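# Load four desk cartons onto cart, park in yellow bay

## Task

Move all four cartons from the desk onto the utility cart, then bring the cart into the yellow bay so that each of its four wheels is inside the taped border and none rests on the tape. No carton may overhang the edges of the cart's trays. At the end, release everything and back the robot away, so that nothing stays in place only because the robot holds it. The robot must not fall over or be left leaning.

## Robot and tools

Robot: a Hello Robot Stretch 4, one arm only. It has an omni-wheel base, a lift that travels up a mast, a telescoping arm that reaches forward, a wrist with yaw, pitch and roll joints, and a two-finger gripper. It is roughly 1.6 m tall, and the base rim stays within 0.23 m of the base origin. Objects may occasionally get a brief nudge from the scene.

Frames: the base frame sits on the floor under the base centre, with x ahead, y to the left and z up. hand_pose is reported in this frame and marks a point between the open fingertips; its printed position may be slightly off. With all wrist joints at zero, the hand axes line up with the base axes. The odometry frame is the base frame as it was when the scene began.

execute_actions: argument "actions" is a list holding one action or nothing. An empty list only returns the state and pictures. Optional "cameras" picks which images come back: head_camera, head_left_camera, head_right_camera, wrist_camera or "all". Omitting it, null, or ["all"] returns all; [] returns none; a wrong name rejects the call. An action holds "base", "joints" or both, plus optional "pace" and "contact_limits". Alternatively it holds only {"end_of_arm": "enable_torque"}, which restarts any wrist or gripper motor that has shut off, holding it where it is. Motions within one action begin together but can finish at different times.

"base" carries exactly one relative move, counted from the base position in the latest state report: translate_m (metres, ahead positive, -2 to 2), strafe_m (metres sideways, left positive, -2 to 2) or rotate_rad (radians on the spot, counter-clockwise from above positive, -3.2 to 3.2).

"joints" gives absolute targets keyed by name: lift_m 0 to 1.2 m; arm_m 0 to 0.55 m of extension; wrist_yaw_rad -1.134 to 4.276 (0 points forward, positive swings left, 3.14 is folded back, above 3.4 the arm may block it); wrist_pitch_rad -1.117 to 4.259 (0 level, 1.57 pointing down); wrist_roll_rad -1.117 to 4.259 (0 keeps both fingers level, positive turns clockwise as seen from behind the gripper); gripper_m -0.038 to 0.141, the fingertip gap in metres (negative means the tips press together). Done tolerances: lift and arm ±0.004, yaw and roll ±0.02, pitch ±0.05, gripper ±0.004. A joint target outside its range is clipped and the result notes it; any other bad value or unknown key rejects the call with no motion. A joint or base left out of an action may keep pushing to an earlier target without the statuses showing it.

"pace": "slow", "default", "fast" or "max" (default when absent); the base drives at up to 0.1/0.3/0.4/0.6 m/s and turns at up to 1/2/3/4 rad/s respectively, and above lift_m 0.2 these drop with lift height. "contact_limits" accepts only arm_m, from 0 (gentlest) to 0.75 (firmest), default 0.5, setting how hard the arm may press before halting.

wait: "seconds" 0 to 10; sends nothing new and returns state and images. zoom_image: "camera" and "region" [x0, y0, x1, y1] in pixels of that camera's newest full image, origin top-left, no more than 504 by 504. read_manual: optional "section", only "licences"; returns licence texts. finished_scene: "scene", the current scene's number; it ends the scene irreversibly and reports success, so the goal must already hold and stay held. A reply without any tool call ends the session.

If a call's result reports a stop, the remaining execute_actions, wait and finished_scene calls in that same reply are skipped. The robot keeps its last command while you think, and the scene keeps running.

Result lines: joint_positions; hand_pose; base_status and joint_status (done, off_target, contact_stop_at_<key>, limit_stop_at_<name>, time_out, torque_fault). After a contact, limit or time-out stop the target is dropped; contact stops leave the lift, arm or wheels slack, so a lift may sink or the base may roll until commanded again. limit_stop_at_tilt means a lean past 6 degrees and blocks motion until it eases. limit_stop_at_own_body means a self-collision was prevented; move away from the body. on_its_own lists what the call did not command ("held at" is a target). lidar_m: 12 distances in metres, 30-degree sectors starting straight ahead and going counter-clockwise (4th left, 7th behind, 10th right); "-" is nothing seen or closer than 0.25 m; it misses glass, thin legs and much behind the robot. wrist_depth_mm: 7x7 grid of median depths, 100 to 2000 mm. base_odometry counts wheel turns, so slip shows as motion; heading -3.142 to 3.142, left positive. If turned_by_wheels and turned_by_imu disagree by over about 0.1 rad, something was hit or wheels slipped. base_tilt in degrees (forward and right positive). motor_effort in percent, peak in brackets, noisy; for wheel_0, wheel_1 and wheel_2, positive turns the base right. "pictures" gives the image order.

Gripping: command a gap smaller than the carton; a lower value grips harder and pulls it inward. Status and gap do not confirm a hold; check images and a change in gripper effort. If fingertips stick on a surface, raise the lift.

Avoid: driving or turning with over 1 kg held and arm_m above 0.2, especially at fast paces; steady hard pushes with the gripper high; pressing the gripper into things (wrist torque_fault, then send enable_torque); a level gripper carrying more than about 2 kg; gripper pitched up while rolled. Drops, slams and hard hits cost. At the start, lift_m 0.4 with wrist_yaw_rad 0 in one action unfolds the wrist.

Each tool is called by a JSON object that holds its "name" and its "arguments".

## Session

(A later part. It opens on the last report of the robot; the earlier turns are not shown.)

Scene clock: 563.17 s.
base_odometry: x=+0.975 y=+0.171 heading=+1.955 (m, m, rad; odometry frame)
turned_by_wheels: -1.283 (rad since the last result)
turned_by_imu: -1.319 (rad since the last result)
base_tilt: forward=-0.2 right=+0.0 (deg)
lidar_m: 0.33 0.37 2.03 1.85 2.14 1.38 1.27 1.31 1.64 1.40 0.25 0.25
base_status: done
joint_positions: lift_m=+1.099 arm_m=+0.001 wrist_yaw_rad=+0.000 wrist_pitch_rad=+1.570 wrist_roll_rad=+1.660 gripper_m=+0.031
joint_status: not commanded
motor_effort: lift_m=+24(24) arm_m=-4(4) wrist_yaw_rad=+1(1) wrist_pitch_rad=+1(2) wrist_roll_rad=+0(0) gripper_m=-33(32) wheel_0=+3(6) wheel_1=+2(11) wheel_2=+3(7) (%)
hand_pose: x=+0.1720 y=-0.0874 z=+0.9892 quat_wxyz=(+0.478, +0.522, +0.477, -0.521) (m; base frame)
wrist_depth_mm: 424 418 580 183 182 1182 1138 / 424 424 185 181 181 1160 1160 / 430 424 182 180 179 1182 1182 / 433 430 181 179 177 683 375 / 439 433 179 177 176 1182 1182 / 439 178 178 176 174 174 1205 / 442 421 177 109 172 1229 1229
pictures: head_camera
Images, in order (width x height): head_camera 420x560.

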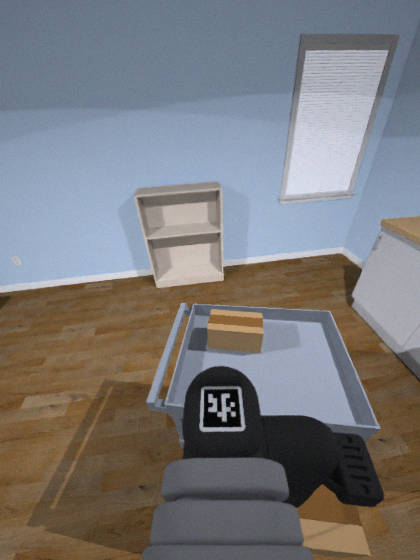

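{"name": "execute_actions", "arguments": {"actions": [{"joints":{"arm_m":0.285},"pace":"fast"}], "cameras": ["wrist_camera"]}}

Scene clock: 572.57 s.
base_odometry: x=+0.975 y=+0.171 heading=+1.955 (m, m, rad; odometry frame)
turned_by_wheels: +0.000 (rad since the last result)
turned_by_imu: +0.002 (rad since the last result)
base_tilt: forward=-0.1 right=+0.0 (deg)
lidar_m: 0.33 0.40 2.03 1.86 2.11 1.41 1.28 1.30 1.60 1.42 0.45 0.36
base_status: not commanded
joint_positions: lift_m=+1.099 arm_m=+0.284 wrist_yaw_rad=+0.000 wrist_pitch_rad=+1.569 wrist_roll_rad=+1.660 gripper_m=+0.031
joint_status: all done
motor_effort: lift_m=+24(24) arm_m=+4(6) wrist_yaw_rad=+1(1) wrist_pitch_rad=+2(6) wrist_roll_rad=-1(0) gripper_m=-33(32) wheel_0=+3(3) wheel_1=+2(2) wheel_2=+3(3) (%)
hand_pose: x=+0.4555 y=-0.0874 z=+0.9892 quat_wxyz=(+0.478, +0.522, +0.477, -0.521) (m; base frame)
wrist_depth_mm: 421 415 413 183 182 1160 1160 / 421 421 185 181 181 1182 1182 / 424 424 183 180 179 1182 1160 / 309 349 181 178 177 991 960 / 312 351 180 177 176 991 1182 / 312 177 177 176 174 175 1205 / 314 359 177 109 172 1229 1229
pictures: wrist_camera
Images, in order (width x height): wrist_camera 616x392.

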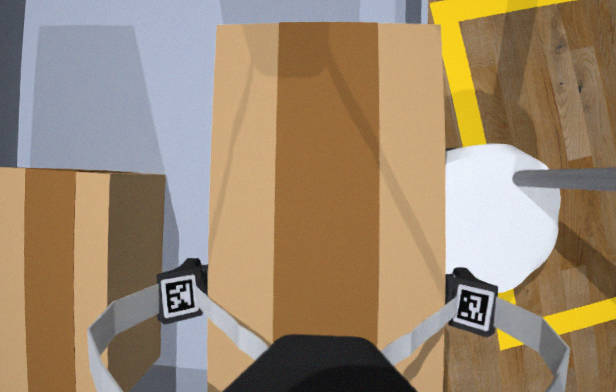

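{"name": "execute_actions", "arguments": {"actions": [{"joints":{"arm_m":0.308,"lift_m":0.978}}], "cameras": []}}

{"name": "execute_actions", "arguments": {"actions": [{"joints":{"gripper_m":0.13},"pace":"fast"}], "cameras": []}}

{"name": "execute_actions", "arguments": {"actions": [{"joints":{"lift_m":1.06,"gripper_m":0.141},"pace":"fast"}], "cameras": ["wrist_camera"]}}

Scene clock: 588.70 s.
base_odometry: x=+0.975 y=+0.171 heading=+1.955 (m, m, rad; odometry frame)
turned_by_wheels: +0.000 (rad since the last result)
turned_by_imu: +0.001 (rad since the last result)
base_tilt: forward=-0.2 right=+0.1 (deg)
lidar_m: 0.35 0.39 2.05 1.81 2.15 1.39 1.24 1.28 1.64 1.43 0.46 0.35
base_status: not commanded
joint_positions: lift_m=+0.978 arm_m=+0.307 wrist_yaw_rad=+0.000 wrist_pitch_rad=+1.570 wrist_roll_rad=+1.660 gripper_m=+0.031
joint_status: all done
motor_effort: lift_m=+16(23) arm_m=+4(5) wrist_yaw_rad=+1(1) wrist_pitch_rad=+2(4) wrist_roll_rad=-1(0) gripper_m=-31(33) wheel_0=+4(4) wheel_1=+2(2) wheel_2=+3(3) (%)
hand_pose: x=+0.4785 y=-0.0874 z=+0.8679 quat_wxyz=(+0.478, +0.522, +0.477, -0.521) (m; base frame)
wrist_depth_mm: 298 297 296 177 176 279 1042 / 300 298 178 177 175 277 1042 / 303 300 179 177 176 253 1060 / 208 300 178 176 175 251 866 / 210 303 178 176 175 268 866 / 212 177 178 176 175 175 1098 / 212 309 178 109 174 298 -
pictures: none
No camera images: the call's "cameras" was empty. Leave "cameras" out to get every camera's image.

Scene clock: 590.63 s.
base_odometry: x=+0.975 y=+0.171 heading=+1.955 (m, m, rad; odometry frame)
turned_by_wheels: +0.000 (rad since the last result)
turned_by_imu: +0.001 (rad since the last result)
base_tilt: forward=-0.1 right=+0.0 (deg)
lidar_m: 0.35 0.39 2.04 1.87 2.11 1.41 1.26 1.27 1.62 1.43 0.47 0.36
base_status: not commanded
joint_positions: lift_m=+0.978 arm_m=+0.307 wrist_yaw_rad=+0.000 wrist_pitch_rad=+1.570 wrist_roll_rad=+1.660 gripper_m=+0.130
joint_status: all done
motor_effort: lift_m=+15(16) arm_m=+4(5) wrist_yaw_rad=+2(5) wrist_pitch_rad=+0(7) wrist_roll_rad=+0(1) gripper_m=-1(30) wheel_0=+3(3) wheel_1=+2(2) wheel_2=+3(2) (%)
hand_pose: x=+0.4783 y=-0.0874 z=+0.8679 quat_wxyz=(+0.477, +0.522, +0.477, -0.522) (m; base frame)
wrist_depth_mm: 303 301 298 181 180 282 1042 / 304 303 183 181 180 282 1060 / 307 307 185 183 181 279 1060 / 206 297 186 183 182 277 866 / 208 282 187 185 184 272 866 / 210 285 189 186 185 240 1098 / 210 287 190 109 186 278 1078
pictures: none
No camera images: the call's "cameras" was empty. Leave "cameras" out to get every camera's image.

Scene clock: 591.73 s.
base_odometry: x=+0.975 y=+0.171 heading=+1.955 (m, m, rad; odometry frame)
turned_by_wheels: +0.000 (rad since the last result)
turned_by_imu: +0.000 (rad since the last result)
base_tilt: forward=-0.2 right=+0.0 (deg)
lidar_m: 0.32 0.39 2.03 1.87 2.14 1.43 1.26 1.28 1.62 1.44 0.48 0.35
base_status: not commanded
joint_positions: lift_m=+1.060 arm_m=+0.307 wrist_yaw_rad=+0.000 wrist_pitch_rad=+1.570 wrist_roll_rad=+1.660 gripper_m=+0.141
joint_status: all done
motor_effort: lift_m=+22(26) arm_m=+4(4) wrist_yaw_rad=+2(2) wrist_pitch_rad=+0(0) wrist_roll_rad=-1(1) gripper_m=+0(2) wheel_0=+3(3) wheel_1=+2(2) wheel_2=+3(2) (%)
hand_pose: x=+0.4784 y=-0.0874 z=+0.9494 quat_wxyz=(+0.477, +0.522, +0.477, -0.522) (m; base frame)
wrist_depth_mm: 384 379 377 375 370 1138 1118 / 384 387 377 260 375 1138 1118 / 389 387 384 263 262 960 1138 / 270 298 384 264 265 946 931 / 272 283 387 266 266 946 946 / 274 285 392 267 267 218 1138 / 277 287 397 109 336 1182 1160
pictures: wrist_camera
Images, in order (width x height): wrist_camera 616x392.

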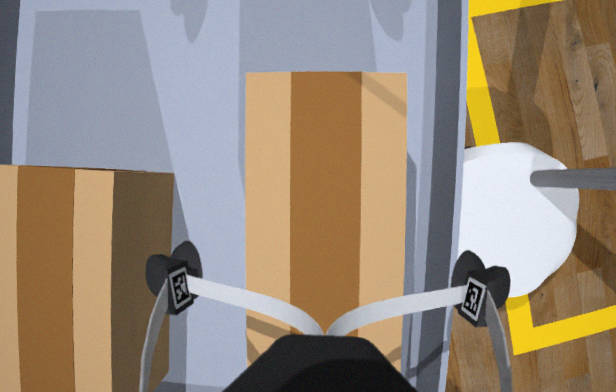

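{"name": "execute_actions", "arguments": {"actions": [{"base":{"rotate_rad":1.119},"joints":{"arm_m":0.0,"wrist_roll_rad":0.0},"pace":"max"}], "cameras": []}}

{"name": "execute_actions", "arguments": {"actions": [{"base":{"translate_m":1.836},"joints":{"lift_m":1.2},"pace":"max"}], "cameras": []}}

{"name": "execute_actions", "arguments": {"actions": [{"base":{"rotate_rad":0.607},"pace":"max"}], "cameras": ["head_camera","wrist_camera"]}}

Scene clock: 631.93 s.
base_odometry: x=+0.975 y=+0.171 heading=+3.073 (m, m, rad; odometry frame)
turned_by_wheels: +1.118 (rad since the last result)
turned_by_imu: +1.152 (rad since the last result)
base_tilt: forward=-0.2 right=+0.1 (deg)
lidar_m: 1.98 1.85 1.88 1.37 1.27 1.31 1.77 1.43 0.43 0.36 0.33 0.40
base_status: done
joint_positions: lift_m=+1.060 arm_m=+0.001 wrist_yaw_rad=+0.000 wrist_pitch_rad=+1.570 wrist_roll_rad=+0.000 gripper_m=+0.141
joint_status: all done
motor_effort: lift_m=+22(22) arm_m=-5(4) wrist_yaw_rad=+2(0) wrist_pitch_rad=+0(0) wrist_roll_rad=-3(5) gripper_m=-2(0) wheel_0=-3(6) wheel_1=-4(5) wheel_2=-5(10) (%)
hand_pose: x=+0.1719 y=-0.0874 z=+0.9494 quat_wxyz=(+0.707, +0.000, +0.707, +0.000) (m; base frame)
wrist_depth_mm: 1182 1160 1160 1160 1138 1118 320 / 1205 1182 1182 1138 1138 1118 330 / 1205 1160 1182 1160 1138 676 355 / 1205 1182 1205 960 1160 691 384 / 1229 1205 976 976 1160 691 683 / 1229 1229 991 976 1160 218 691 / 1281 1229 1205 109 1205 960 699
pictures: none
No camera images: the call's "cameras" was empty. Leave "cameras" out to get every camera's image.

Scene clock: 638.80 s.
base_odometry: x=-0.856 y=+0.297 heading=+3.073 (m, m, rad; odometry frame)
turned_by_wheels: +0.000 (rad since the last result)
turned_by_imu: -0.001 (rad since the last result)
base_tilt: forward=-0.1 right=+0.0 (deg)
lidar_m: 0.31 0.29 0.27 0.39 2.24 2.33 1.53 1.45 1.72 1.52 1.43 0.48
base_status: done
joint_positions: lift_m=+1.198 arm_m=+0.001 wrist_yaw_rad=+0.000 wrist_pitch_rad=+1.570 wrist_roll_rad=+0.000 gripper_m=+0.141
joint_status: all done
joint sent to its limit — the command would take lift_m past its upper limit, so that joint was sent only as far as its limit.
motor_effort: lift_m=+21(26) arm_m=-4(4) wrist_yaw_rad=+1(2) wrist_pitch_rad=+0(0) wrist_roll_rad=-2(2) gripper_m=+1(2) wheel_0=+3(6) wheel_1=+4(10) wheel_2=-3(14) (%)
hand_pose: x=+0.1718 y=-0.0874 z=+1.0880 quat_wxyz=(+0.707, +0.000, +0.707, +0.000) (m; base frame)
wrist_depth_mm: 368 364 362 1281 1281 1255 1229 / 373 370 1281 1308 1255 1281 1255 / 377 1308 1308 1308 1281 1255 1255 / 1366 1336 1308 1118 1308 1255 1255 / 1366 1366 1118 1118 1308 1308 1281 / 1397 1336 1366 1118 1308 218 1308 / 1397 1397 1366 109 1336 1308 1308
pictures: none
No camera images: the call's "cameras" was empty. Leave "cameras" out to get every camera's image.

Scene clock: 640.63 s.
base_odometry: x=-0.856 y=+0.297 heading=-2.604 (m, m, rad; odometry frame)
turned_by_wheels: +0.606 (rad since the last result)
turned_by_imu: +0.624 (rad since the last result)
base_tilt: forward=-0.2 right=+0.1 (deg)
lidar_m: 0.30 0.30 0.44 2.26 2.44 1.44 1.45 1.62 1.46 1.43 0.41 0.30
base_status: done
joint_positions: lift_m=+1.198 arm_m=+0.001 wrist_yaw_rad=+0.000 wrist_pitch_rad=+1.570 wrist_roll_rad=+0.000 gripper_m=+0.141
joint_status: not commanded
motor_effort: lift_m=+21(21) arm_m=-4(4) wrist_yaw_rad=+2(2) wrist_pitch_rad=+0(0) wrist_roll_rad=-3(3) gripper_m=-2(1) wheel_0=-3(5) wheel_1=-2(13) wheel_2=-5(9) (%)
hand_pose: x=+0.1718 y=-0.0874 z=+1.0880 quat_wxyz=(+0.707, +0.000, +0.707, +0.000) (m; base frame)
wrist_depth_mm: 370 366 362 355 353 347 343 / 375 373 364 362 357 351 347 / 1336 1308 1308 1336 1281 1255 1255 / 1336 1366 1336 1118 1308 1255 1255 / 1366 1336 1118 1098 1281 1281 1281 / 1397 1397 1366 1098 1308 217 1308 / 1397 1397 1397 109 1336 1336 1308
pictures: head_camera, wrist_camera
Images, in order (width x height): head_camera 420x560, wrist_camera 616x392.

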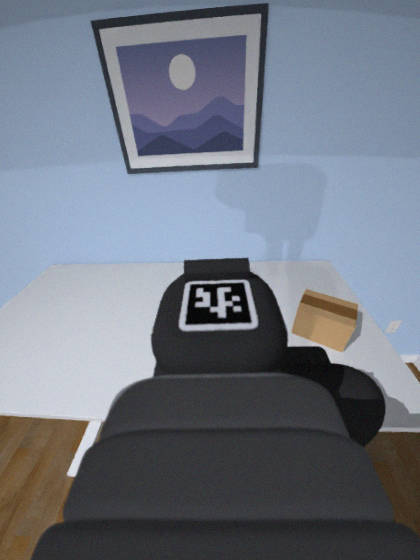

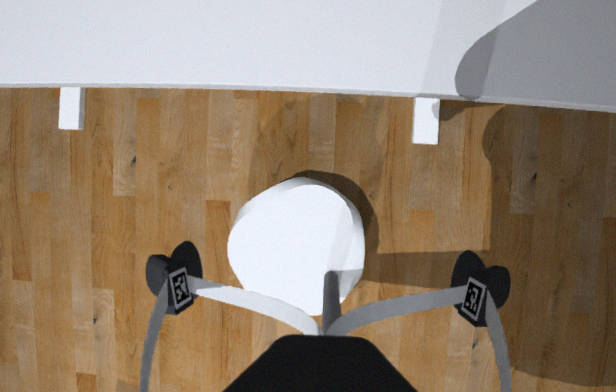

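{"name": "execute_actions", "arguments": {"actions": [{"joints":{"arm_m":0.24},"pace":"max"}], "cameras": ["wrist_camera","head_right_camera"]}}

Scene clock: 662.97 s.
base_odometry: x=-0.856 y=+0.297 heading=-2.604 (m, m, rad; odometry frame)
turned_by_wheels: +0.000 (rad since the last result)
turned_by_imu: +0.001 (rad since the last result)
base_tilt: forward=+0.0 right=+0.1 (deg)
lidar_m: 0.29 0.32 0.44 2.27 2.43 1.46 1.47 1.60 1.49 1.43 0.40 0.30
base_status: not commanded
joint_positions: lift_m=+1.198 arm_m=+0.239 wrist_yaw_rad=+0.000 wrist_pitch_rad=+1.570 wrist_roll_rad=+0.000 gripper_m=+0.141
joint_status: all done
motor_effort: lift_m=+21(21) arm_m=+5(5) wrist_yaw_rad=+1(1) wrist_pitch_rad=+1(0) wrist_roll_rad=-2(2) gripper_m=-1(2) wheel_0=-3(3) wheel_1=-2(2) wheel_2=-5(5) (%)
hand_pose: x=+0.4104 y=-0.0874 z=+1.0880 quat_wxyz=(+0.707, +0.000, +0.707, +0.000) (m; base frame)
wrist_depth_mm: 368 362 254 239 349 345 289 / 368 366 362 336 353 349 345 / 375 370 366 362 357 355 349 / 379 373 370 364 359 355 353 / 382 379 370 368 364 359 355 / 387 382 375 373 364 218 359 / 1366 1430 1397 109 1336 1336 1308
pictures: head_right_camera, wrist_camera
Images, in order (width x height): head_right_camera 420x672, wrist_camera 616x392.

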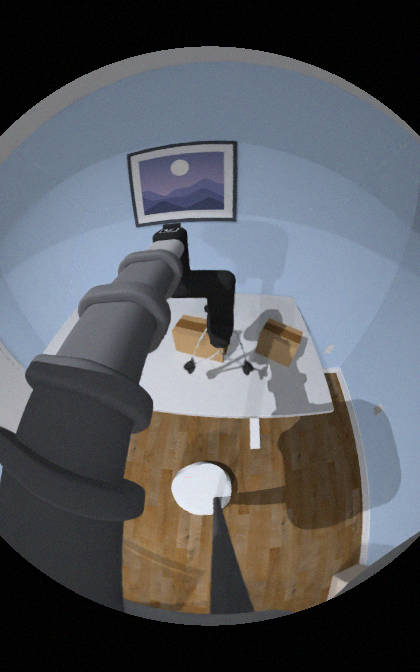

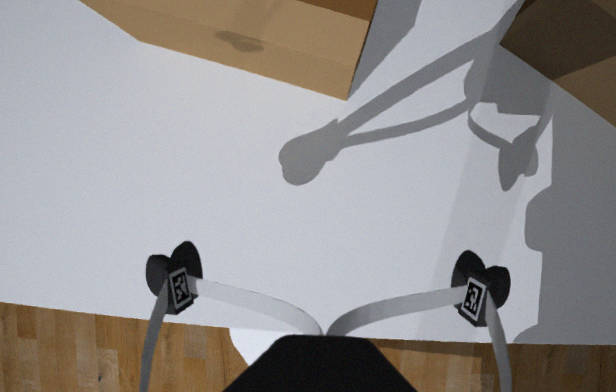

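{"name": "execute_actions", "arguments": {"actions": [{"base":{"strafe_m":0.05},"joints":{"wrist_roll_rad":1.84},"pace":"fast"}], "cameras": ["wrist_camera"]}}

Scene clock: 678.63 s.
base_odometry: x=-0.831 y=+0.254 heading=-2.604 (m, m, rad; odometry frame)
turned_by_wheels: +0.000 (rad since the last result)
turned_by_imu: +0.002 (rad since the last result)
base_tilt: forward=-0.2 right=+0.1 (deg)
lidar_m: 0.28 0.30 0.45 2.22 2.36 1.46 1.45 1.63 1.52 1.48 0.42 0.29
base_status: done
joint_positions: lift_m=+1.198 arm_m=+0.239 wrist_yaw_rad=+0.000 wrist_pitch_rad=+1.570 wrist_roll_rad=+1.840 gripper_m=+0.141
joint_status: all done
motor_effort: lift_m=+21(21) arm_m=+5(4) wrist_yaw_rad=+1(1) wrist_pitch_rad=+1(1) wrist_roll_rad=-1(6) gripper_m=+1(1) wheel_0=-1(9) wheel_1=+1(9) wheel_2=+0(4) (%)
hand_pose: x=+0.4104 y=-0.0874 z=+1.0880 quat_wxyz=(+0.429, +0.563, +0.428, -0.562) (m; base frame)
wrist_depth_mm: 306 364 362 359 1255 1255 1255 / 370 364 364 359 1281 1281 1255 / 375 368 366 362 359 1098 1308 / 368 370 368 366 364 1078 1229 / 254 259 370 366 366 1098 1308 / 255 259 373 368 366 217 1281 / 258 258 377 109 370 1308 1281
pictures: wrist_camera
Images, in order (width x height): wrist_camera 616x392.

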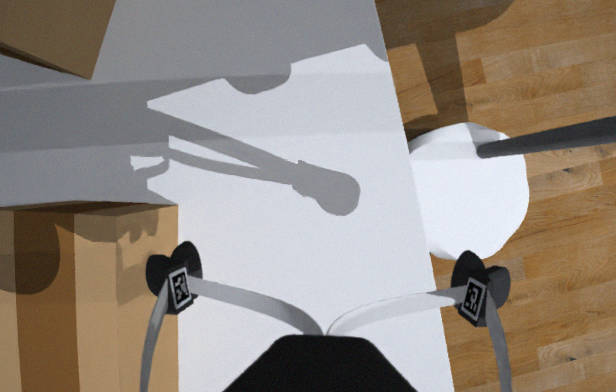

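{"name": "execute_actions", "arguments": {"actions": [{"joints":{"arm_m":0.43},"contact_limits":{"arm_m":0.1},"pace":"fast"}], "cameras": ["wrist_camera"]}}

Scene clock: 691.43 s.
base_odometry: x=-0.831 y=+0.254 heading=-2.604 (m, m, rad; odometry frame)
turned_by_wheels: +0.000 (rad since the last result)
turned_by_imu: +0.001 (rad since the last result)
base_tilt: forward=-0.2 right=+0.0 (deg)
lidar_m: 0.30 0.31 0.45 2.21 2.34 1.45 1.44 1.61 1.55 1.45 0.43 0.30
base_status: not commanded
joint_positions: lift_m=+1.198 arm_m=+0.429 wrist_yaw_rad=+0.000 wrist_pitch_rad=+1.570 wrist_roll_rad=+1.840 gripper_m=+0.141
joint_status: all done
motor_effort: lift_m=+21(21) arm_m=+4(6) wrist_yaw_rad=+1(1) wrist_pitch_rad=+2(1) wrist_roll_rad=+0(0) gripper_m=+0(1) wheel_0=-1(1) wheel_1=+1(0) wheel_2=+0(0) (%)
contact_limits: arm_m 0.1
hand_pose: x=+0.6005 y=-0.0874 z=+1.0880 quat_wxyz=(+0.429, +0.563, +0.428, -0.562) (m; base frame)
wrist_depth_mm: 364 364 359 359 353 353 349 / 368 366 362 362 357 355 351 / 370 368 364 246 362 355 355 / 373 373 250 246 359 359 357 / 373 370 250 249 362 359 359 / 377 373 252 249 248 219 362 / 382 377 254 108 366 368 364
pictures: wrist_camera
Images, in order (width x height): wrist_camera 616x392.

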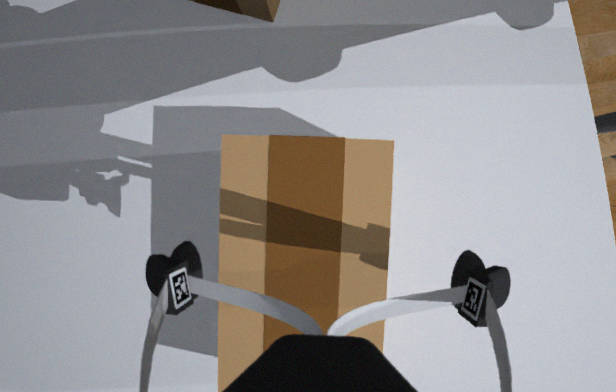

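{"name": "execute_actions", "arguments": {"actions": [{"joints":{"lift_m":1.148},"pace":"fast"}], "cameras": []}}

{"name": "execute_actions", "arguments": {"actions": [{"joints":{"gripper_m":0.03},"pace":"fast"}], "cameras": []}}

{"name": "execute_actions", "arguments": {"actions": [{"joints":{"lift_m":1.2,"arm_m":0.0},"pace":"fast"}], "cameras": ["wrist_camera"]}}

Scene clock: 699.80 s.
base_odometry: x=-0.831 y=+0.254 heading=-2.604 (m, m, rad; odometry frame)
turned_by_wheels: +0.000 (rad since the last result)
turned_by_imu: +0.001 (rad since the last result)
base_tilt: forward=-0.2 right=+0.0 (deg)
lidar_m: 0.27 0.29 0.44 2.21 2.35 1.44 1.45 1.61 1.53 1.47 0.42 0.31
base_status: not commanded
joint_positions: lift_m=+1.148 arm_m=+0.429 wrist_yaw_rad=+0.000 wrist_pitch_rad=+1.570 wrist_roll_rad=+1.840 gripper_m=+0.141
joint_status: all done
motor_effort: lift_m=+13(20) arm_m=+5(4) wrist_yaw_rad=+1(0) wrist_pitch_rad=+2(2) wrist_roll_rad=+0(0) gripper_m=+0(1) wheel_0=-1(1) wheel_1=+0(0) wheel_2=+0(0) (%)
hand_pose: x=+0.6004 y=-0.0874 z=+1.0381 quat_wxyz=(+0.429, +0.563, +0.428, -0.562) (m; base frame)
wrist_depth_mm: 315 312 310 309 306 304 303 / 317 317 312 310 309 307 304 / 320 319 198 195 309 309 306 / 322 320 198 196 196 310 309 / 324 322 199 198 198 312 310 / 327 324 201 198 198 218 314 / 330 327 202 109 319 317 315
pictures: none
No camera images: the call's "cameras" was empty. Leave "cameras" out to get every camera's image.

Scene clock: 701.90 s.
base_odometry: x=-0.831 y=+0.254 heading=-2.604 (m, m, rad; odometry frame)
turned_by_wheels: +0.000 (rad since the last result)
turned_by_imu: +0.001 (rad since the last result)
base_tilt: forward=-0.2 right=+0.1 (deg)
lidar_m: 0.29 0.29 0.43 2.21 2.36 1.44 1.43 1.65 1.54 1.46 0.42 0.30
base_status: not commanded
joint_positions: lift_m=+1.148 arm_m=+0.429 wrist_yaw_rad=+0.000 wrist_pitch_rad=+1.570 wrist_roll_rad=+1.840 gripper_m=+0.031
joint_status: all done
motor_effort: lift_m=+14(14) arm_m=+5(5) wrist_yaw_rad=+0(1) wrist_pitch_rad=+1(3) wrist_roll_rad=+0(1) gripper_m=-31(32) wheel_0=-1(1) wheel_1=+1(0) wheel_2=+0(0) (%)
hand_pose: x=+0.6005 y=-0.0874 z=+1.0380 quat_wxyz=(+0.429, +0.563, +0.428, -0.562) (m; base frame)
wrist_depth_mm: 315 314 309 307 306 304 301 / 319 314 314 309 307 306 306 / 319 315 312 170 169 307 306 / 320 317 174 172 170 310 307 / 324 322 176 174 173 310 309 / 327 178 178 176 175 173 312 / 329 324 180 109 175 315 -
pictures: none
No camera images: the call's "cameras" was empty. Leave "cameras" out to get every camera's image.

Scene clock: 703.87 s.
base_odometry: x=-0.831 y=+0.254 heading=-2.604 (m, m, rad; odometry frame)
turned_by_wheels: +0.000 (rad since the last result)
turned_by_imu: +0.001 (rad since the last result)
base_tilt: forward=+0.0 right=+0.0 (deg)
lidar_m: 0.28 0.31 0.45 2.21 2.36 1.43 1.44 1.66 1.56 1.49 0.41 0.29
base_status: not commanded
joint_positions: lift_m=+1.198 arm_m=+0.001 wrist_yaw_rad=+0.000 wrist_pitch_rad=+1.570 wrist_roll_rad=+1.840 gripper_m=+0.031
joint_status: all done
joint sent to its limit — the command would take lift_m past its upper limit, so that joint was sent only as far as its limit.
motor_effort: lift_m=+23(24) arm_m=-5(7) wrist_yaw_rad=+3(0) wrist_pitch_rad=+0(1) wrist_roll_rad=-1(0) gripper_m=-30(31) wheel_0=-1(1) wheel_1=+1(1) wheel_2=+0(0) (%)
hand_pose: x=+0.1718 y=-0.0874 z=+1.0878 quat_wxyz=(+0.428, +0.563, +0.428, -0.562) (m; base frame)
wrist_depth_mm: 366 368 1308 1281 1308 1281 1255 / 370 368 1308 1308 1255 1281 1281 / 370 370 1255 170 169 1281 842 / 375 368 174 172 170 1308 1281 / 375 375 176 174 172 1308 1281 / 377 177 178 176 174 173 1308 / 379 379 180 109 175 1308 1308
pictures: wrist_camera
Images, in order (width x height): wrist_camera 616x392.

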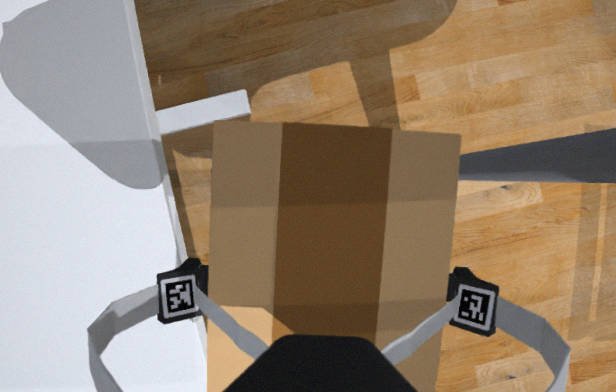

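{"name": "execute_actions", "arguments": {"actions": [{"base":{"strafe_m":0.3},"pace":"max"}], "cameras": []}}

{"name": "execute_actions", "arguments": {"actions": [{"base":{"rotate_rad":-0.441},"pace":"max"}], "cameras": []}}

{"name": "execute_actions", "arguments": {"actions": [{"base":{"translate_m":-1.945},"joints":{"lift_m":1.1,"wrist_roll_rad":1.66},"pace":"max"}], "cameras": []}}

{"name": "execute_actions", "arguments": {"actions": [{"base":{"rotate_rad":-1.293},"pace":"max"}], "cameras": ["head_camera"]}}

Scene clock: 760.23 s.
base_odometry: x=-0.677 y=-0.004 heading=-2.604 (m, m, rad; odometry frame)
turned_by_wheels: +0.000 (rad since the last result)
turned_by_imu: +0.002 (rad since the last result)
base_tilt: forward=-0.2 right=+0.0 (deg)
lidar_m: 0.25 0.35 0.47 1.90 2.06 2.86 1.37 2.05 1.84 1.76 0.45 0.35
base_status: done
joint_positions: lift_m=+1.198 arm_m=+0.001 wrist_yaw_rad=+0.000 wrist_pitch_rad=+1.570 wrist_roll_rad=+1.840 gripper_m=+0.031
joint_status: not commanded
motor_effort: lift_m=+22(23) arm_m=-5(4) wrist_yaw_rad=+2(2) wrist_pitch_rad=+1(0) wrist_roll_rad=-1(1) gripper_m=-31(32) wheel_0=-1(11) wheel_1=+0(10) wheel_2=+0(0) (%)
hand_pose: x=+0.1719 y=-0.0874 z=+1.0879 quat_wxyz=(+0.429, +0.563, +0.428, -0.562) (m; base frame)
wrist_depth_mm: 368 1255 1308 1308 1255 1308 1255 / 370 379 1281 1281 1281 1255 1281 / 370 370 1308 170 169 1281 831 / 377 373 174 172 170 1308 1281 / 379 375 177 173 172 1308 1308 / 379 177 178 176 174 173 1336 / 382 379 180 109 175 1336 1336
pictures: none
No camera images: the call's "cameras" was empty. Leave "cameras" out to get every camera's image.

Scene clock: 761.83 s.
base_odometry: x=-0.677 y=-0.003 heading=-3.044 (m, m, rad; odometry frame)
turned_by_wheels: -0.440 (rad since the last result)
turned_by_imu: -0.452 (rad since the last result)
base_tilt: forward=-0.3 right=+0.0 (deg)
lidar_m: 0.28 0.30 0.35 0.57 1.87 2.11 1.42 1.39 1.94 1.83 0.88 0.43
base_status: done
joint_positions: lift_m=+1.198 arm_m=+0.001 wrist_yaw_rad=+0.000 wrist_pitch_rad=+1.570 wrist_roll_rad=+1.840 gripper_m=+0.031
joint_status: not commanded
motor_effort: lift_m=+22(22) arm_m=-4(4) wrist_yaw_rad=+2(2) wrist_pitch_rad=+0(0) wrist_roll_rad=+0(1) gripper_m=-29(32) wheel_0=+4(7) wheel_1=+5(11) wheel_2=+3(8) (%)
hand_pose: x=+0.1719 y=-0.0874 z=+1.0879 quat_wxyz=(+0.429, +0.563, +0.428, -0.562) (m; base frame)
wrist_depth_mm: 1281 1336 1281 1281 1281 1255 1255 / 1336 1336 1308 1308 1281 1281 1281 / 1336 1308 1308 170 168 1281 854 / 1160 1336 174 172 170 1308 1281 / 379 1366 177 173 172 1281 1308 / 379 177 178 176 174 173 1281 / 382 379 180 108 175 1281 1308
pictures: none
No camera images: the call's "cameras" was empty. Leave "cameras" out to get every camera's image.

Scene clock: 769.80 s.
base_odometry: x=+1.259 y=+0.185 heading=-3.045 (m, m, rad; odometry frame)
turned_by_wheels: +0.000 (rad since the last result)
turned_by_imu: +0.006 (rad since the last result)
base_tilt: forward=-0.2 right=+0.0 (deg)
lidar_m: 2.14 2.11 1.50 1.15 1.14 1.27 1.20 1.16 1.28 0.38 0.39 0.52
base_status: done
joint_positions: lift_m=+1.100 arm_m=+0.001 wrist_yaw_rad=+0.000 wrist_pitch_rad=+1.570 wrist_roll_rad=+1.660 gripper_m=+0.031
joint_status: all done
motor_effort: lift_m=+16(18) arm_m=-4(5) wrist_yaw_rad=+1(1) wrist_pitch_rad=+0(2) wrist_roll_rad=-3(5) gripper_m=-30(32) wheel_0=-2(8) wheel_1=-4(7) wheel_2=+2(12) (%)
hand_pose: x=+0.1719 y=-0.0874 z=+0.9899 quat_wxyz=(+0.477, +0.522, +0.477, -0.522) (m; base frame)
wrist_depth_mm: 496 741 732 723 1042 1182 1182 / 1205 741 1060 1042 1160 1205 1160 / 1229 1229 1118 170 169 1182 1160 / 1229 1229 174 172 170 564 373 / 1255 1255 177 174 172 1229 1182 / 1281 178 178 176 175 173 1205 / 1281 1255 180 108 175 1229 1182
pictures: none
No camera images: the call's "cameras" was empty. Leave "cameras" out to get every camera's image.

Scene clock: 772.07 s.
base_odometry: x=+1.259 y=+0.185 heading=+1.946 (m, m, rad; odometry frame)
turned_by_wheels: -1.292 (rad since the last result)
turned_by_imu: -1.328 (rad since the last result)
base_tilt: forward=-0.1 right=+0.0 (deg)
lidar_m: 0.41 0.44 0.68 2.13 1.93 1.29 1.13 1.15 1.45 1.15 1.18 0.40
base_status: done
joint_positions: lift_m=+1.100 arm_m=+0.001 wrist_yaw_rad=+0.000 wrist_pitch_rad=+1.570 wrist_roll_rad=+1.660 gripper_m=+0.031
joint_status: not commanded
motor_effort: lift_m=+16(15) arm_m=-4(4) wrist_yaw_rad=+1(1) wrist_pitch_rad=+1(1) wrist_roll_rad=-3(3) gripper_m=-31(31) wheel_0=+3(8) wheel_1=+3(10) wheel_2=+4(8) (%)
hand_pose: x=+0.1719 y=-0.0874 z=+0.9899 quat_wxyz=(+0.477, +0.522, +0.477, -0.522) (m; base frame)
wrist_depth_mm: 1205 1205 1205 1182 1160 1182 1182 / 1229 1182 1205 1182 1182 1182 1182 / 1229 1229 1205 170 168 1182 1205 / 436 683 174 172 170 564 375 / 436 759 177 174 172 1182 1182 / 439 178 178 175 174 174 1182 / 442 759 180 109 175 1229 1205
pictures: head_camera
Images, in order (width x height): head_camera 420x560.

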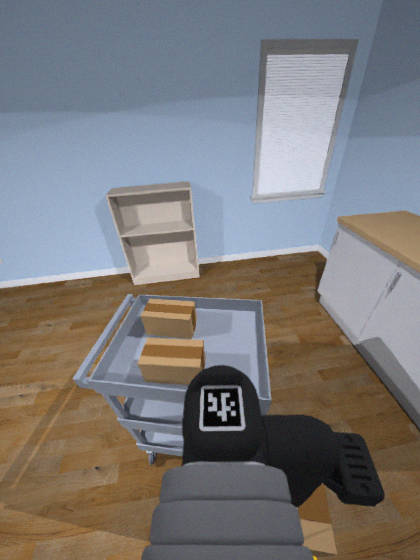

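{"name": "execute_actions", "arguments": {"actions": [{"base":{"translate_m":0.08},"joints":{"arm_m":0.5},"pace":"fast"}], "cameras": ["wrist_camera","head_camera"]}}

Scene clock: 809.17 s.
base_odometry: x=+1.229 y=+0.259 heading=+1.946 (m, m, rad; odometry frame)
turned_by_wheels: +0.000 (rad since the last result)
turned_by_imu: +0.002 (rad since the last result)
base_tilt: forward=-0.1 right=+0.1 (deg)
lidar_m: 0.31 0.35 0.55 2.15 2.09 1.36 1.23 1.23 1.55 1.16 1.16 0.31
base_status: done
joint_positions: lift_m=+1.100 arm_m=+0.499 wrist_yaw_rad=+0.000 wrist_pitch_rad=+1.570 wrist_roll_rad=+1.660 gripper_m=+0.031
joint_status: all done
motor_effort: lift_m=+16(16) arm_m=+4(6) wrist_yaw_rad=+0(0) wrist_pitch_rad=+2(2) wrist_roll_rad=-2(2) gripper_m=-31(31) wheel_0=+1(8) wheel_1=+3(6) wheel_2=-1(12) (%)
hand_pose: x=+0.6705 y=-0.0874 z=+0.9899 quat_wxyz=(+0.478, +0.522, +0.477, -0.521) (m; base frame)
wrist_depth_mm: 1205 1205 1205 1182 1182 1160 1160 / 1229 1205 1205 1182 1182 1182 1205 / 1229 1205 351 170 169 415 410 / 1229 1229 174 172 170 415 413 / 1255 1229 176 174 172 418 415 / 1281 177 178 176 175 173 418 / 1281 1229 180 109 175 404 373
pictures: head_camera, wrist_camera
Images, in order (width x height): head_camera 420x560, wrist_camera 616x392.

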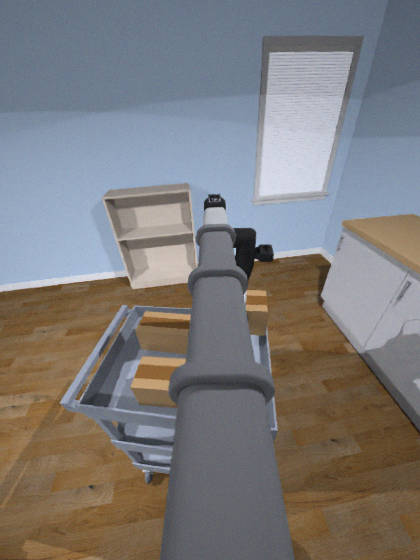

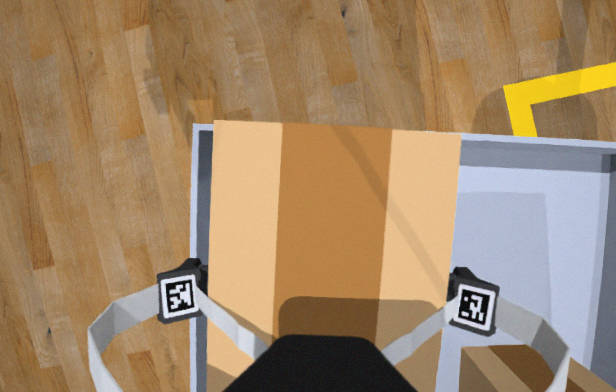

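{"name": "execute_actions", "arguments": {"actions": [{"joints":{"wrist_roll_rad":0.09,"arm_m":0.515},"pace":"fast"}], "cameras": ["wrist_camera","head_camera"]}}

Scene clock: 902.57 s.
base_odometry: x=+1.229 y=+0.259 heading=+1.946 (m, m, rad; odometry frame)
turned_by_wheels: +0.000 (rad since the last result)
turned_by_imu: +0.001 (rad since the last result)
base_tilt: forward=-0.1 right=+0.0 (deg)
lidar_m: 0.30 0.35 0.52 2.12 2.07 1.36 1.22 1.24 1.57 1.16 1.16 0.30
base_status: not commanded
joint_positions: lift_m=+1.100 arm_m=+0.514 wrist_yaw_rad=+0.000 wrist_pitch_rad=+1.570 wrist_roll_rad=+0.090 gripper_m=+0.031
joint_status: all done
motor_effort: lift_m=+16(16) arm_m=+5(5) wrist_yaw_rad=+1(2) wrist_pitch_rad=+1(2) wrist_roll_rad=-2(9) gripper_m=-32(32) wheel_0=+2(2) wheel_1=+3(3) wheel_2=-1(1) (%)
hand_pose: x=+0.6854 y=-0.0874 z=+0.9899 quat_wxyz=(+0.707, +0.032, +0.706, -0.032) (m; base frame)
wrist_depth_mm: 1229 1205 1205 1160 1160 1160 1118 / 1229 1229 1205 1182 1205 1182 1138 / 430 427 349 170 169 1160 1160 / 389 430 175 172 170 1182 1182 / 317 379 176 173 172 1182 1182 / 320 178 178 176 174 173 1205 / 452 442 180 108 175 1229 1205
pictures: head_camera, wrist_camera
Images, in order (width x height): head_camera 420x560, wrist_camera 616x392.

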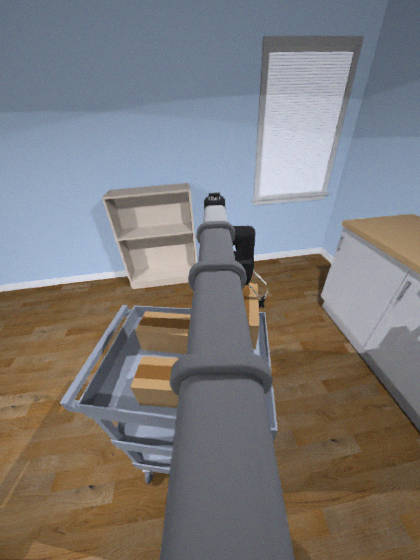

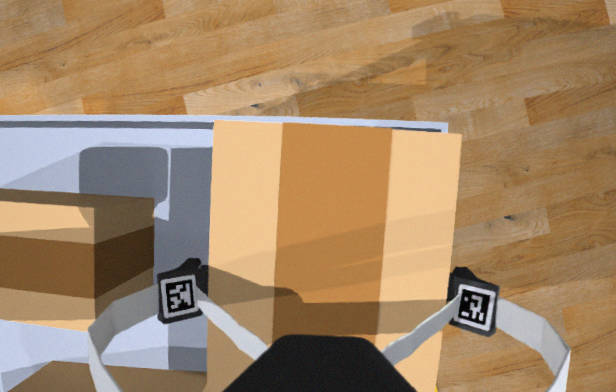

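{"name": "execute_actions", "arguments": {"actions": [{"joints":{"wrist_roll_rad":1.66,"arm_m":0.5},"pace":"fast"}], "cameras": ["wrist_camera"]}}

Scene clock: 949.63 s.
base_odometry: x=+1.229 y=+0.259 heading=+1.946 (m, m, rad; odometry frame)
turned_by_wheels: +0.000 (rad since the last result)
turned_by_imu: +0.001 (rad since the last result)
base_tilt: forward=-0.1 right=+0.0 (deg)
lidar_m: 0.29 0.37 0.52 2.15 2.09 1.38 1.24 1.23 1.58 1.15 1.15 0.31
base_status: not commanded
joint_positions: lift_m=+1.100 arm_m=+0.501 wrist_yaw_rad=+0.000 wrist_pitch_rad=+1.570 wrist_roll_rad=+1.660 gripper_m=+0.031
joint_status: all done
motor_effort: lift_m=+15(15) arm_m=-5(5) wrist_yaw_rad=+2(0) wrist_pitch_rad=+1(3) wrist_roll_rad=+0(1) gripper_m=-31(30) wheel_0=+2(2) wheel_1=+3(3) wheel_2=-1(0) (%)
hand_pose: x=+0.6720 y=-0.0874 z=+0.9899 quat_wxyz=(+0.478, +0.522, +0.477, -0.521) (m; base frame)
wrist_depth_mm: 1205 1205 1182 1182 1182 1182 1160 / 1229 1205 1205 1182 1182 1205 1182 / 1229 1229 353 170 168 413 413 / 1255 1229 174 172 170 418 413 / 1255 1255 176 174 173 418 415 / 1255 178 178 176 175 173 421 / 1281 1229 180 109 175 404 373
pictures: wrist_camera
Images, in order (width x height): wrist_camera 616x392.

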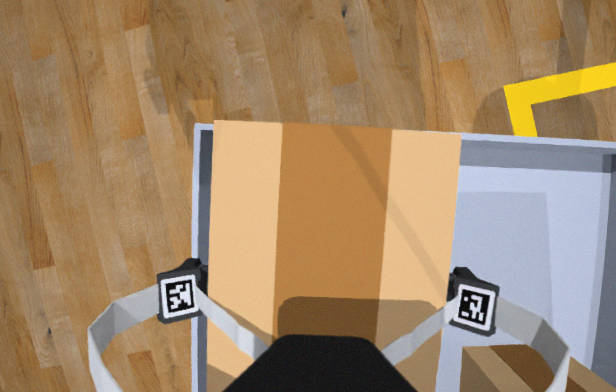

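{"name": "execute_actions", "arguments": {"actions": [{"base":{"strafe_m":0.02},"joints":{"lift_m":0.978}}], "cameras": []}}

{"name": "execute_actions", "arguments": {"actions": [{"joints":{"gripper_m":0.13},"pace":"fast"}], "cameras": []}}

{"name": "execute_actions", "arguments": {"actions": [{"joints":{"lift_m":1.06,"gripper_m":0.141},"pace":"fast"}], "cameras": ["head_camera"]}}

Scene clock: 967.80 s.
base_odometry: x=+1.211 y=+0.252 heading=+1.947 (m, m, rad; odometry frame)
turned_by_wheels: +0.000 (rad since the last result)
turned_by_imu: +0.002 (rad since the last result)
base_tilt: forward=-0.2 right=+0.0 (deg)
lidar_m: 0.29 0.35 0.53 2.11 2.09 1.37 1.24 1.25 1.55 1.17 1.19 0.32
base_status: done
joint_positions: lift_m=+0.978 arm_m=+0.501 wrist_yaw_rad=+0.000 wrist_pitch_rad=+1.570 wrist_roll_rad=+1.660 gripper_m=+0.031
joint_status: all done
motor_effort: lift_m=+14(15) arm_m=-4(4) wrist_yaw_rad=+2(2) wrist_pitch_rad=+1(1) wrist_roll_rad=+0(0) gripper_m=-32(31) wheel_0=+1(7) wheel_1=+2(7) wheel_2=+0(0) (%)
hand_pose: x=+0.6719 y=-0.0874 z=+0.8680 quat_wxyz=(+0.478, +0.522, +0.477, -0.521) (m; base frame)
wrist_depth_mm: 1078 1078 1060 1078 1060 1060 1060 / 1098 1078 290 282 268 283 1042 / 1118 286 298 170 169 294 293 / 1118 290 174 172 170 296 294 / 1118 294 176 174 172 297 296 / 1138 177 178 176 175 173 296 / 1138 272 181 109 175 301 -
pictures: none
No camera images: the call's "cameras" was empty. Leave "cameras" out to get every camera's image.

Scene clock: 969.73 s.
base_odometry: x=+1.211 y=+0.252 heading=+1.947 (m, m, rad; odometry frame)
turned_by_wheels: +0.000 (rad since the last result)
turned_by_imu: +0.001 (rad since the last result)
base_tilt: forward=-0.2 right=+0.0 (deg)
lidar_m: 0.30 0.36 0.55 2.12 2.05 1.36 1.23 1.24 1.56 1.16 1.16 0.32
base_status: not commanded
joint_positions: lift_m=+0.978 arm_m=+0.501 wrist_yaw_rad=-0.001 wrist_pitch_rad=+1.571 wrist_roll_rad=+1.660 gripper_m=+0.130
joint_status: all done
motor_effort: lift_m=+14(14) arm_m=-3(4) wrist_yaw_rad=+3(3) wrist_pitch_rad=-2(6) wrist_roll_rad=-1(0) gripper_m=-1(32) wheel_0=+0(0) wheel_1=+2(2) wheel_2=+0(0) (%)
hand_pose: x=+0.6715 y=-0.0874 z=+0.8680 quat_wxyz=(+0.477, +0.522, +0.477, -0.522) (m; base frame)
wrist_depth_mm: 1098 1078 1078 1060 1078 1060 1042 / 1098 1098 287 279 268 287 1060 / 1118 285 303 184 183 296 294 / 1118 287 187 185 183 297 297 / 1118 291 189 186 185 300 300 / 1118 268 190 186 186 298 300 / 1160 296 191 108 187 306 303
pictures: none
No camera images: the call's "cameras" was empty. Leave "cameras" out to get every camera's image.

Scene clock: 970.83 s.
base_odometry: x=+1.211 y=+0.252 heading=+1.947 (m, m, rad; odometry frame)
turned_by_wheels: +0.000 (rad since the last result)
turned_by_imu: +0.000 (rad since the last result)
base_tilt: forward=-0.2 right=+0.0 (deg)
lidar_m: 0.31 0.36 0.54 2.11 2.08 1.35 1.21 1.25 1.54 1.16 1.18 0.31
base_status: not commanded
joint_positions: lift_m=+1.060 arm_m=+0.501 wrist_yaw_rad=+0.000 wrist_pitch_rad=+1.570 wrist_roll_rad=+1.660 gripper_m=+0.141
joint_status: all done
motor_effort: lift_m=+22(24) arm_m=-4(3) wrist_yaw_rad=+3(3) wrist_pitch_rad=+0(2) wrist_roll_rad=+0(0) gripper_m=-1(3) wheel_0=+0(0) wheel_1=+2(2) wheel_2=+0(0) (%)
hand_pose: x=+0.6717 y=-0.0874 z=+0.9494 quat_wxyz=(+0.477, +0.522, +0.477, -0.522) (m; base frame)
wrist_depth_mm: 1182 1160 1182 1160 1160 1138 1138 / 1160 1182 1160 1160 1160 1118 1138 / 1182 1160 379 377 375 375 370 / 1229 1160 384 264 263 377 375 / 1205 1205 384 267 264 379 377 / 1182 1182 270 266 266 218 382 / 1205 1229 362 109 387 382 355
pictures: head_camera
Images, in order (width x height): head_camera 420x560.

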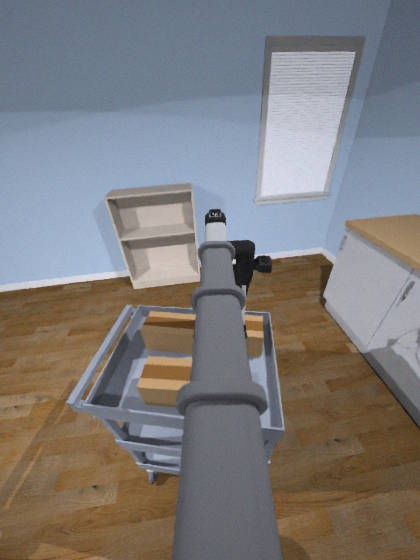

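{"name": "execute_actions", "arguments": {"actions": [{"joints":{"arm_m":0.28,"wrist_roll_rad":0.09,"gripper_m":0.0},"pace":"fast"}], "cameras": ["wrist_camera"]}}

Scene clock: 977.97 s.
base_odometry: x=+1.211 y=+0.252 heading=+1.947 (m, m, rad; odometry frame)
turned_by_wheels: +0.000 (rad since the last result)
turned_by_imu: +0.002 (rad since the last result)
base_tilt: forward=-0.1 right=+0.1 (deg)
lidar_m: 0.30 0.34 0.57 2.08 2.06 1.36 1.23 1.26 1.54 1.19 1.19 0.32
base_status: not commanded
joint_positions: lift_m=+1.060 arm_m=+0.281 wrist_yaw_rad=+0.000 wrist_pitch_rad=+1.570 wrist_roll_rad=+0.090 gripper_m=+0.000
joint_status: all done
motor_effort: lift_m=+22(22) arm_m=-5(5) wrist_yaw_rad=+2(1) wrist_pitch_rad=+0(0) wrist_roll_rad=-2(11) gripper_m=-5(5) wheel_0=+1(1) wheel_1=+2(2) wheel_2=+0(0) (%)
hand_pose: x=+0.4519 y=-0.0874 z=+0.9494 quat_wxyz=(+0.707, +0.032, +0.706, -0.032) (m; base frame)
wrist_depth_mm: 278 312 289 279 297 1118 1098 / 384 382 379 377 370 1118 1118 / 392 387 382 377 375 1138 1118 / 273 273 384 379 375 1138 1138 / 274 274 387 384 382 1160 1138 / 281 278 387 207 187 1182 1182 / 1255 357 347 109 336 1205 1160
pictures: wrist_camera
Images, in order (width x height): wrist_camera 616x392.

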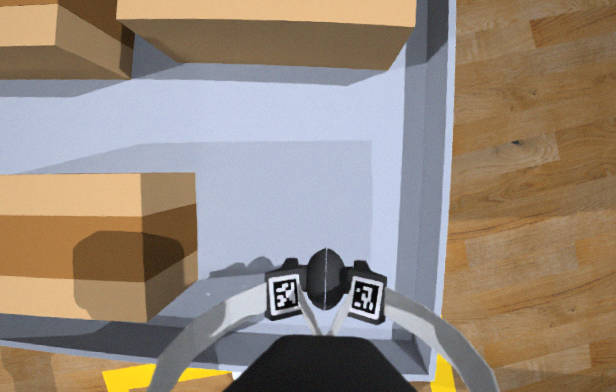

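{"name": "execute_actions", "arguments": {"actions": [{"joints":{"lift_m":0.95},"pace":"fast"}], "cameras": []}}

{"name": "execute_actions", "arguments": {"actions": [{"base":{"strafe_m":0.15},"pace":"slow"}], "cameras": ["wrist_camera"]}}

Scene clock: 1002.40 s.
base_odometry: x=+1.211 y=+0.252 heading=+1.947 (m, m, rad; odometry frame)
turned_by_wheels: +0.000 (rad since the last result)
turned_by_imu: +0.001 (rad since the last result)
base_tilt: forward=+0.0 right=+0.1 (deg)
lidar_m: 0.31 0.35 0.54 2.09 2.08 1.34 1.24 1.27 1.56 1.17 1.20 0.33
base_status: not commanded
joint_positions: lift_m=+0.950 arm_m=+0.281 wrist_yaw_rad=+0.000 wrist_pitch_rad=+1.570 wrist_roll_rad=+0.090 gripper_m=+0.000
joint_status: all done
motor_effort: lift_m=+13(20) arm_m=-4(5) wrist_yaw_rad=+2(2) wrist_pitch_rad=+0(0) wrist_roll_rad=-2(3) gripper_m=-4(7) wheel_0=+1(1) wheel_1=+2(2) wheel_2=+0(0) (%)
hand_pose: x=+0.4519 y=-0.0874 z=+0.8401 quat_wxyz=(+0.707, +0.032, +0.706, -0.032) (m; base frame)
wrist_depth_mm: 272 272 267 265 262 248 1008 / 278 274 271 268 265 248 1025 / 279 277 273 270 266 247 1042 / 190 262 276 273 271 243 1042 / 179 256 279 273 271 241 1060 / 178 254 279 207 187 254 1042 / 177 286 283 109 278 207 1060
pictures: none
No camera images: the call's "cameras" was empty. Leave "cameras" out to get every camera's image.

Scene clock: 1005.03 s.
base_odometry: x=+1.071 y=+0.197 heading=+1.947 (m, m, rad; odometry frame)
turned_by_wheels: +0.000 (rad since the last result)
turned_by_imu: +0.001 (rad since the last result)
base_tilt: forward=-0.1 right=+0.1 (deg)
lidar_m: 0.32 0.38 2.16 1.97 2.12 1.38 1.23 1.28 1.59 1.33 1.32 0.34
base_status: done
joint_positions: lift_m=+0.950 arm_m=+0.281 wrist_yaw_rad=+0.000 wrist_pitch_rad=+1.571 wrist_roll_rad=+0.090 gripper_m=+0.000
joint_status: not commanded
motor_effort: lift_m=+13(13) arm_m=-4(4) wrist_yaw_rad=+2(2) wrist_pitch_rad=-1(2) wrist_roll_rad=-2(3) gripper_m=-7(7) wheel_0=-5(8) wheel_1=+4(10) wheel_2=+0(1) (%)
hand_pose: x=+0.4517 y=-0.0874 z=+0.8401 quat_wxyz=(+0.706, +0.032, +0.706, -0.032) (m; base frame)
wrist_depth_mm: 274 271 268 265 263 259 258 / 276 274 271 267 265 263 259 / 278 274 273 271 267 265 263 / 160 158 157 273 270 267 265 / 160 160 158 273 272 270 267 / 163 161 160 206 188 272 270 / 165 163 161 109 276 273 272
pictures: wrist_camera
Images, in order (width x height): wrist_camera 616x392.

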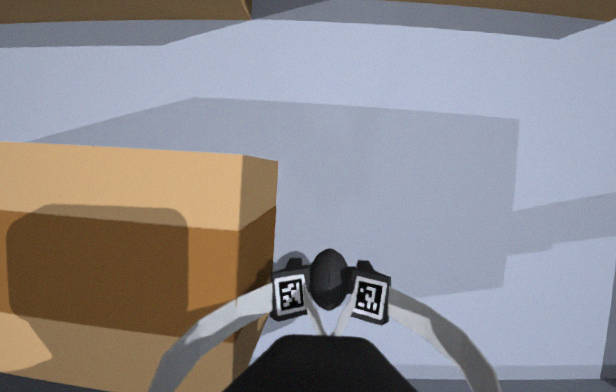

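{"name": "execute_actions", "arguments": {"actions": [{"joints":{"lift_m":1.06},"pace":"max"}], "cameras": []}}

{"name": "execute_actions", "arguments": {"actions": [{"base":{"strafe_m":0.55},"joints":{"arm_m":0.0},"pace":"max"}], "cameras": []}}

{"name": "execute_actions", "arguments": {"actions": [{"base":{"rotate_rad":0.853},"joints":{"lift_m":0.7,"wrist_roll_rad":0.0,"gripper_m":0.141},"pace":"max"}], "cameras": []}}

{"name": "execute_actions", "arguments": {"actions": [{"base":{"translate_m":1.674},"joints":{"lift_m":1.2},"pace":"max"}], "cameras": []}}

{"name": "execute_actions", "arguments": {"actions": [{"base":{"rotate_rad":0.87},"pace":"max"}], "cameras": ["head_camera","head_right_camera"]}}

Scene clock: 1051.17 s.
base_odometry: x=+1.071 y=+0.197 heading=+1.947 (m, m, rad; odometry frame)
turned_by_wheels: +0.000 (rad since the last result)
turned_by_imu: +0.002 (rad since the last result)
base_tilt: forward=-0.2 right=+0.1 (deg)
lidar_m: 0.33 0.38 2.17 1.96 2.13 1.39 1.26 1.29 1.56 1.33 1.33 0.33
base_status: not commanded
joint_positions: lift_m=+1.060 arm_m=+0.281 wrist_yaw_rad=+0.000 wrist_pitch_rad=+1.570 wrist_roll_rad=+0.090 gripper_m=+0.000
joint_status: all done
motor_effort: lift_m=+21(21) arm_m=-4(5) wrist_yaw_rad=+1(2) wrist_pitch_rad=+0(1) wrist_roll_rad=-2(2) gripper_m=-5(6) wheel_0=-3(5) wheel_1=+4(4) wheel_2=+0(0) (%)
hand_pose: x=+0.4519 y=-0.0874 z=+0.9495 quat_wxyz=(+0.707, +0.032, +0.706, -0.032) (m; base frame)
wrist_depth_mm: 317 300 297 373 324 303 298 / 387 384 379 375 370 366 362 / 389 387 384 379 375 373 366 / 272 270 267 382 377 373 370 / 276 272 270 319 379 375 375 / 351 340 271 207 187 379 366 / 1255 1229 1008 109 343 330 759
pictures: none
No camera images: the call's "cameras" was empty. Leave "cameras" out to get every camera's image.

Scene clock: 1054.10 s.
base_odometry: x=+0.560 y=-0.005 heading=+1.947 (m, m, rad; odometry frame)
turned_by_wheels: +0.000 (rad since the last result)
turned_by_imu: +0.001 (rad since the last result)
base_tilt: forward=-0.1 right=+0.0 (deg)
lidar_m: 2.06 2.39 1.58 1.40 2.21 1.49 1.33 1.37 1.70 1.86 0.54 0.42
base_status: done
joint_positions: lift_m=+1.060 arm_m=+0.001 wrist_yaw_rad=+0.000 wrist_pitch_rad=+1.570 wrist_roll_rad=+0.090 gripper_m=+0.000
joint_status: all done
motor_effort: lift_m=+21(21) arm_m=-5(4) wrist_yaw_rad=+2(1) wrist_pitch_rad=+0(0) wrist_roll_rad=-2(2) gripper_m=-5(6) wheel_0=-1(11) wheel_1=+1(14) wheel_2=+0(1) (%)
hand_pose: x=+0.1718 y=-0.0874 z=+0.9495 quat_wxyz=(+0.707, +0.032, +0.706, -0.032) (m; base frame)
wrist_depth_mm: 1160 1160 1160 1138 976 668 661 / 1182 1160 1160 1138 1098 976 931 / 1182 1205 1182 1160 1160 1118 1118 / 1205 1229 1182 960 1160 1138 1138 / 1229 1205 1182 960 1160 1160 1160 / 1229 1229 991 207 187 1160 1182 / 1281 1229 1229 108 1160 1182 1182
pictures: none
No camera images: the call's "cameras" was empty. Leave "cameras" out to get every camera's image.

Scene clock: 1056.47 s.
base_odometry: x=+0.560 y=-0.005 heading=+2.799 (m, m, rad; odometry frame)
turned_by_wheels: +0.852 (rad since the last result)
turned_by_imu: +0.877 (rad since the last result)
base_tilt: forward=-0.2 right=+0.1 (deg)
lidar_m: 1.69 1.40 1.40 1.60 1.33 1.34 1.52 1.88 0.65 0.44 0.50 2.09
base_status: done
joint_positions: lift_m=+0.700 arm_m=+0.001 wrist_yaw_rad=+0.000 wrist_pitch_rad=+1.570 wrist_roll_rad=+0.000 gripper_m=+0.141
joint_status: all done
motor_effort: lift_m=+14(18) arm_m=-4(4) wrist_yaw_rad=+1(2) wrist_pitch_rad=+0(0) wrist_roll_rad=-3(3) gripper_m=-1(6) wheel_0=-3(6) wheel_1=-3(7) wheel_2=-5(9) (%)
hand_pose: x=+0.1719 y=-0.0874 z=+0.5900 quat_wxyz=(+0.707, +0.000, +0.707, +0.000) (m; base frame)
wrist_depth_mm: 831 809 809 798 778 778 768 / 831 809 820 798 778 798 778 / 854 831 831 809 798 798 778 / 854 842 820 640 809 798 798 / 866 842 615 603 798 798 788 / 866 854 621 609 603 218 715 / 866 878 634 109 831 820 820
pictures: none
No camera images: the call's "cameras" was empty. Leave "cameras" out to get every camera's image.

Scene clock: 1061.67 s.
base_odometry: x=-1.017 y=+0.557 heading=+2.799 (m, m, rad; odometry frame)
turned_by_wheels: +0.000 (rad since the last result)
turned_by_imu: -0.001 (rad since the last result)
base_tilt: forward=-0.1 right=+0.0 (deg)
lidar_m: 1.25 0.26 0.28 0.32 0.53 2.58 2.94 1.56 1.86 1.36 1.12 1.10
base_status: done
joint_positions: lift_m=+1.198 arm_m=+0.001 wrist_yaw_rad=+0.000 wrist_pitch_rad=+1.570 wrist_roll_rad=+0.000 gripper_m=+0.141
joint_status: all done
joint sent to its limit — the command would take lift_m past its upper limit, so that joint was sent only as far as its limit.
motor_effort: lift_m=+20(23) arm_m=-4(4) wrist_yaw_rad=+1(1) wrist_pitch_rad=+1(0) wrist_roll_rad=-2(2) gripper_m=+0(1) wheel_0=+1(8) wheel_1=+0(5) wheel_2=+1(15) (%)
hand_pose: x=+0.1719 y=-0.0874 z=+1.0881 quat_wxyz=(+0.707, +0.000, +0.707, +0.000) (m; base frame)
wrist_depth_mm: 368 842 1308 1281 1255 1229 1229 / 370 1078 1308 1308 1281 1255 1255 / 377 1336 1308 1308 1255 1255 1255 / 1336 1336 1336 1098 1281 1281 1255 / 1366 1336 1118 1118 1308 1255 1281 / 1366 1366 1366 1098 1308 218 1308 / 1366 1366 1366 109 1308 1308 1336
pictures: none
No camera images: the call's "cameras" was empty. Leave "cameras" out to get every camera's image.

Scene clock: 1063.80 s.
base_odometry: x=-1.017 y=+0.557 heading=-2.615 (m, m, rad; odometry frame)
turned_by_wheels: +0.869 (rad since the last result)
turned_by_imu: +0.895 (rad since the last result)
base_tilt: forward=-0.2 right=+0.0 (deg)
lidar_m: 0.28 0.31 0.45 2.58 2.74 1.58 3.05 1.39 1.15 1.09 1.16 0.28
base_status: done
joint_positions: lift_m=+1.198 arm_m=+0.001 wrist_yaw_rad=+0.000 wrist_pitch_rad=+1.570 wrist_roll_rad=+0.000 gripper_m=+0.141
joint_status: not commanded
motor_effort: lift_m=+20(20) arm_m=-4(4) wrist_yaw_rad=+1(1) wrist_pitch_rad=+1(0) wrist_roll_rad=-3(3) gripper_m=+1(0) wheel_0=-3(8) wheel_1=-2(5) wheel_2=-5(8) (%)
hand_pose: x=+0.1719 y=-0.0874 z=+1.0881 quat_wxyz=(+0.707, +0.000, +0.707, +0.000) (m; base frame)
wrist_depth_mm: 368 366 359 357 353 1229 1229 / 373 368 364 359 353 1255 1255 / 1366 1336 1308 1281 1229 1255 1281 / 1366 1336 1336 1118 1308 1281 1281 / 1366 1336 1118 1098 1336 1308 1281 / 1397 1397 1366 1118 1336 217 1281 / 1397 1397 1366 109 1336 1308 1308
pictures: head_camera, head_right_camera
Images, in order (width x height): head_camera 420x560, head_right_camera 420x672.

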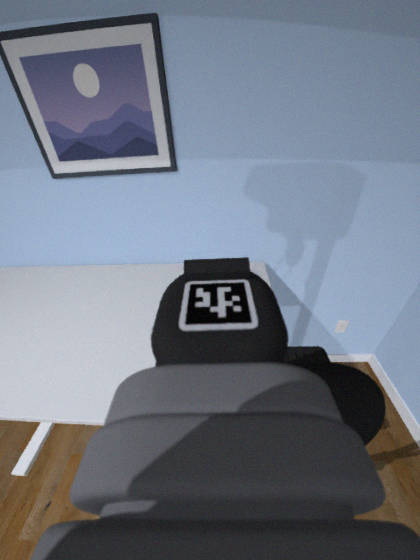

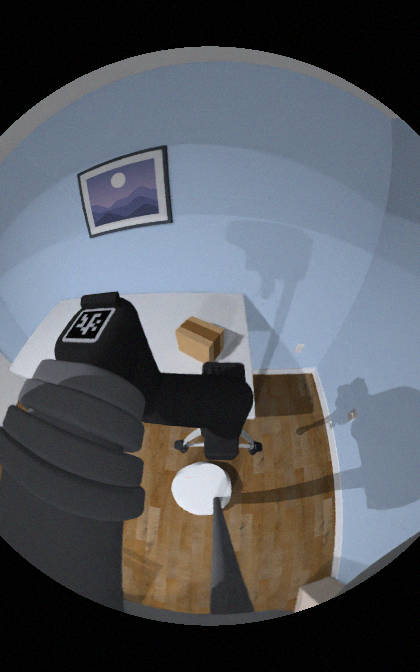

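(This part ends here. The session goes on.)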